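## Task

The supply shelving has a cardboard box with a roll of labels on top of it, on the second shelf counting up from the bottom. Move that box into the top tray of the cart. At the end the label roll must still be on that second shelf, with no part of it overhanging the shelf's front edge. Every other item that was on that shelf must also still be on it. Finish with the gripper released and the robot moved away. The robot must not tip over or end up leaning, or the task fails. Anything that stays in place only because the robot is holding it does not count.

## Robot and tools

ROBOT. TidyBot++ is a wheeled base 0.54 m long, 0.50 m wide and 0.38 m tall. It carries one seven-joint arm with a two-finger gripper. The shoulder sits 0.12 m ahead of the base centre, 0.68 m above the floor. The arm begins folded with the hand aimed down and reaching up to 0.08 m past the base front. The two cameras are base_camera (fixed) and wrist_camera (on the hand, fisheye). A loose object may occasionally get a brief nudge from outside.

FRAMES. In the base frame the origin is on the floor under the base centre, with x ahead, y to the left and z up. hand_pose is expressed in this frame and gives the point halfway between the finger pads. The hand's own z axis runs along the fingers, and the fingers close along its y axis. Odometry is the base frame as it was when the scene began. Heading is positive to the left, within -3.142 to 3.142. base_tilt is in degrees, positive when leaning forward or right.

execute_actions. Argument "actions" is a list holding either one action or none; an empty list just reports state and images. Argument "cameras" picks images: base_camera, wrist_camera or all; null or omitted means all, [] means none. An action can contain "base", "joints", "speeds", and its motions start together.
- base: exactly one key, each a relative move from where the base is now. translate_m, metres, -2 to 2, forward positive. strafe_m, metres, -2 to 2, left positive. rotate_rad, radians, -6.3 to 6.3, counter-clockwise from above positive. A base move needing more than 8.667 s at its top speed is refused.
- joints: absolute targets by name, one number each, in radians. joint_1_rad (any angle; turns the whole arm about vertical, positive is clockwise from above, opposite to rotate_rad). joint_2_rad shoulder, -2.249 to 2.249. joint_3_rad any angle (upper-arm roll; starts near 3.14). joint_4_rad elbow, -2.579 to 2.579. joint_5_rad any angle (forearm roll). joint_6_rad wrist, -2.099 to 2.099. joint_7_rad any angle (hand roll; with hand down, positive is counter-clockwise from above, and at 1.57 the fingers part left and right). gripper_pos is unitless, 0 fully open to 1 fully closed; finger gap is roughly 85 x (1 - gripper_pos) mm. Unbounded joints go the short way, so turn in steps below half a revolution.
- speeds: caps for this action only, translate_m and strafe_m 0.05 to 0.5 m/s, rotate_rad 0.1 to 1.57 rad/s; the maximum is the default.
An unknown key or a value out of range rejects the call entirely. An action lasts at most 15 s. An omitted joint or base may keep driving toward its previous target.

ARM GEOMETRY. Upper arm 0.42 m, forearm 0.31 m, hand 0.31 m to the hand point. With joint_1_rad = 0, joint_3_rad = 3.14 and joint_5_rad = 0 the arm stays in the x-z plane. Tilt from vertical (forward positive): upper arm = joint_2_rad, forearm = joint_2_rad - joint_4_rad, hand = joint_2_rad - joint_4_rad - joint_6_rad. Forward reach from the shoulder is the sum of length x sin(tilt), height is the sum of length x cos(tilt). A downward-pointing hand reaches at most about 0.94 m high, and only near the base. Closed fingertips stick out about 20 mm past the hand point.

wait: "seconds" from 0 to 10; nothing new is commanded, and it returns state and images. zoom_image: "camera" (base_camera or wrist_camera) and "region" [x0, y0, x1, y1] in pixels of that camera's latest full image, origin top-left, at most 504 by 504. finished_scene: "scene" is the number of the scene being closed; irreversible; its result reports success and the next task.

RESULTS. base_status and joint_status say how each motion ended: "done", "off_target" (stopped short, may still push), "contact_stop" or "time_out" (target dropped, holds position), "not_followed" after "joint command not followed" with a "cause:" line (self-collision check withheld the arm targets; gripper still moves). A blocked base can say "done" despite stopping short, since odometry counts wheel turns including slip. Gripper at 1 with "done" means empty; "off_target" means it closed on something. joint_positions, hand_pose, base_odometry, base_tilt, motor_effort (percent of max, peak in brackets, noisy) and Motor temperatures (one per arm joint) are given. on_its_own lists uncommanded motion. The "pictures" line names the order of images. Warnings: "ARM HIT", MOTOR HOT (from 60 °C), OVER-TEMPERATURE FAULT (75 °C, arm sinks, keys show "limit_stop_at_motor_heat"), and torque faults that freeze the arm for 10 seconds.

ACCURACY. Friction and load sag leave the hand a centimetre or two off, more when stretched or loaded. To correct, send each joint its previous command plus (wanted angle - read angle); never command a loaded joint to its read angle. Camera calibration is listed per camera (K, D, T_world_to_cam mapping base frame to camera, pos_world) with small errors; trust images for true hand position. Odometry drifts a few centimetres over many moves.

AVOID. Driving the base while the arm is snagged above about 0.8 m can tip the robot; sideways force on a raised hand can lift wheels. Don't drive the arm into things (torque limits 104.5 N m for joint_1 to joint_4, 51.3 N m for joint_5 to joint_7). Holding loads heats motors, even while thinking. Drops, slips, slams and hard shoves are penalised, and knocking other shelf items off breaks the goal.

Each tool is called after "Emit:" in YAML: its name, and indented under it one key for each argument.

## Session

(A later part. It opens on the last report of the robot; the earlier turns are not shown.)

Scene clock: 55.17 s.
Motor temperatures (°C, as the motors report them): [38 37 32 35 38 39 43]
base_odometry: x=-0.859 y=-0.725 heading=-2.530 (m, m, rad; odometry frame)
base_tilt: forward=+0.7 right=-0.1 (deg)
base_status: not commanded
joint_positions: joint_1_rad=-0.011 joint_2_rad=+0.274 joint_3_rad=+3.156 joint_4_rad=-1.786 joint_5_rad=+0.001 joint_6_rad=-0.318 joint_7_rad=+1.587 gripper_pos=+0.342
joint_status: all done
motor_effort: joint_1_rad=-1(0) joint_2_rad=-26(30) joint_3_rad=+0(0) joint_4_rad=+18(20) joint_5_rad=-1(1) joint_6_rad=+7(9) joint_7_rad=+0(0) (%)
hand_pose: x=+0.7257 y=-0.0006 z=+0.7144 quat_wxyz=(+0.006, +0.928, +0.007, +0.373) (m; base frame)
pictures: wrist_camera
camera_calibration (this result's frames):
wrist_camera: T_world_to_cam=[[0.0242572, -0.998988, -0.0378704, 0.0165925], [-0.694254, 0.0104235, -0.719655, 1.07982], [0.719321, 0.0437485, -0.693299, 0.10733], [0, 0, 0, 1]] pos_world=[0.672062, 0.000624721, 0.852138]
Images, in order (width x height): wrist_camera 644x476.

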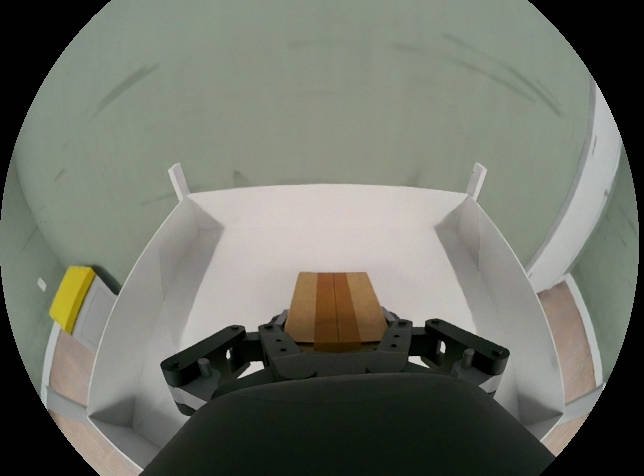

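Same as before.

Emit:
execute_actions:
  actions:
    - {"joints":{"joint_2_rad":0.305}}
  cameras: []

Emit:
execute_actions:
  actions:
    - {"joints":{"gripper_pos":0}}
  cameras: ["wrist_camera"]

Emit:
execute_actions:
  actions:
    - {"joints":{"joint_2_rad":0.0}}
  cameras: []

Emit:
execute_actions:
  actions:
    - {"base":{"translate_m":-0.4}}
  cameras: ["wrist_camera"]

Scene clock: 59.93 s.
Motor temperatures (°C, as the motors report them): [38 37 32 35 38 39 43]
base_odometry: x=-0.859 y=-0.725 heading=-2.530 (m, m, rad; odometry frame)
base_tilt: forward=+0.6 right=-0.2 (deg)
base_status: not commanded
joint_positions: joint_1_rad=-0.011 joint_2_rad=+0.295 joint_3_rad=+3.156 joint_4_rad=-1.771 joint_5_rad=+0.001 joint_6_rad=-0.318 joint_7_rad=+1.587 gripper_pos=+0.342
joint_status: all done
motor_effort: joint_1_rad=+0(1) joint_2_rad=-19(28) joint_3_rad=+0(0) joint_4_rad=+11(18) joint_5_rad=-1(2) joint_6_rad=+2(7) joint_7_rad=-1(1) (%)
hand_pose: x=+0.7321 y=-0.0006 z=+0.7093 quat_wxyz=(+0.006, +0.929, +0.007, +0.370) (m; base frame)
pictures: none
No camera images: the call's "cameras" was empty. Leave "cameras" out to get every camera's image.

Scene clock: 61.03 s.
Motor temperatures (°C, as the motors report them): [38 37 32 35 38 39 43]
base_odometry: x=-0.859 y=-0.725 heading=-2.530 (m, m, rad; odometry frame)
base_tilt: forward=+0.7 right=-0.2 (deg)
base_status: not commanded
joint_positions: joint_1_rad=-0.011 joint_2_rad=+0.297 joint_3_rad=+3.156 joint_4_rad=-1.772 joint_5_rad=+0.001 joint_6_rad=-0.318 joint_7_rad=+1.587 gripper_pos=+0.000
joint_status: all done
motor_effort: joint_1_rad=+0(0) joint_2_rad=-27(28) joint_3_rad=+0(0) joint_4_rad=+17(19) joint_5_rad=-1(1) joint_6_rad=+7(7) joint_7_rad=+0(0) (%)
hand_pose: x=+0.7315 y=-0.0006 z=+0.7071 quat_wxyz=(+0.006, +0.930, +0.007, +0.368) (m; base frame)
pictures: wrist_camera
camera_calibration (this result's frames):
wrist_camera: T_world_to_cam=[[0.0239659, -0.998998, -0.0377963, 0.0163592], [-0.700848, 0.0101715, -0.713238, 1.07889], [0.712908, 0.0435829, -0.699902, 0.107548], [0, 0, 0, 1]] pos_world=[0.679076, 0.000681596, 0.845398]
Images, in order (width x height): wrist_camera 644x476.

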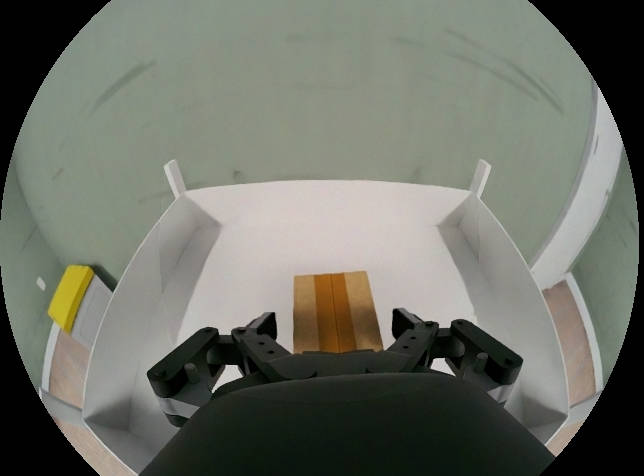

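Scene clock: 62.43 s.
Motor temperatures (°C, as the motors report them): [38 37 32 35 38 39 43]
base_odometry: x=-0.859 y=-0.725 heading=-2.530 (m, m, rad; odometry frame)
base_tilt: forward=+0.6 right=-0.2 (deg)
base_status: not commanded
joint_positions: joint_1_rad=-0.011 joint_2_rad=-0.001 joint_3_rad=+3.156 joint_4_rad=-1.772 joint_5_rad=+0.001 joint_6_rad=-0.318 joint_7_rad=+1.587 gripper_pos=+0.000
joint_status: all done
motor_effort: joint_1_rad=+0(0) joint_2_rad=-19(28) joint_3_rad=+1(1) joint_4_rad=+20(20) joint_5_rad=-1(1) joint_6_rad=+8(8) joint_7_rad=+0(0) (%)
hand_pose: x=+0.6971 y=-0.0009 z=+0.8857 quat_wxyz=(+0.005, +0.865, +0.006, +0.502) (m; base frame)
pictures: none
No camera images: the call's "cameras" was empty. Leave "cameras" out to get every camera's image.

Scene clock: 64.67 s.
Motor temperatures (°C, as the motors report them): [38 37 32 35 38 39 43]
base_odometry: x=-0.532 y=-0.495 heading=-2.530 (m, m, rad; odometry frame)
base_tilt: forward=+0.7 right=-0.1 (deg)
base_status: done
joint_positions: joint_1_rad=-0.011 joint_2_rad=-0.004 joint_3_rad=+3.156 joint_4_rad=-1.773 joint_5_rad=+0.001 joint_6_rad=-0.318 joint_7_rad=+1.587 gripper_pos=+0.000
joint_status: not commanded
motor_effort: joint_1_rad=+0(3) joint_2_rad=-19(22) joint_3_rad=+0(3) joint_4_rad=+20(21) joint_5_rad=-1(1) joint_6_rad=+8(9) joint_7_rad=+0(0) (%)
hand_pose: x=+0.6964 y=-0.0009 z=+0.8874 quat_wxyz=(+0.005, +0.864, +0.006, +0.503) (m; base frame)
pictures: wrist_camera
camera_calibration (this result's frames):
wrist_camera: T_world_to_cam=[[0.0347429, -0.998874, -0.0322917, 0.0113285], [-0.45822, 0.0127936, -0.888747, 1.16962], [0.88816, 0.0456743, -0.457259, -0.0786274], [0, 0, 0, 1]] pos_world=[0.605384, -0.0000566877, 1.00391]
Images, in order (width x height): wrist_camera 644x476.

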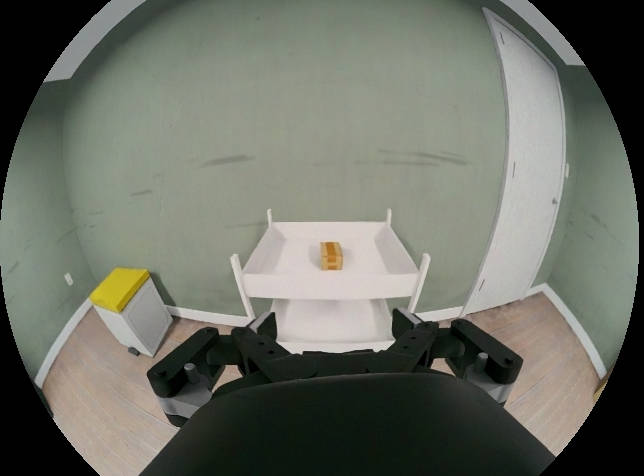

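The shelf looked fine when I backed out.

Emit:
finished_scene:
  scene: 2

The scene is finished: the task was done.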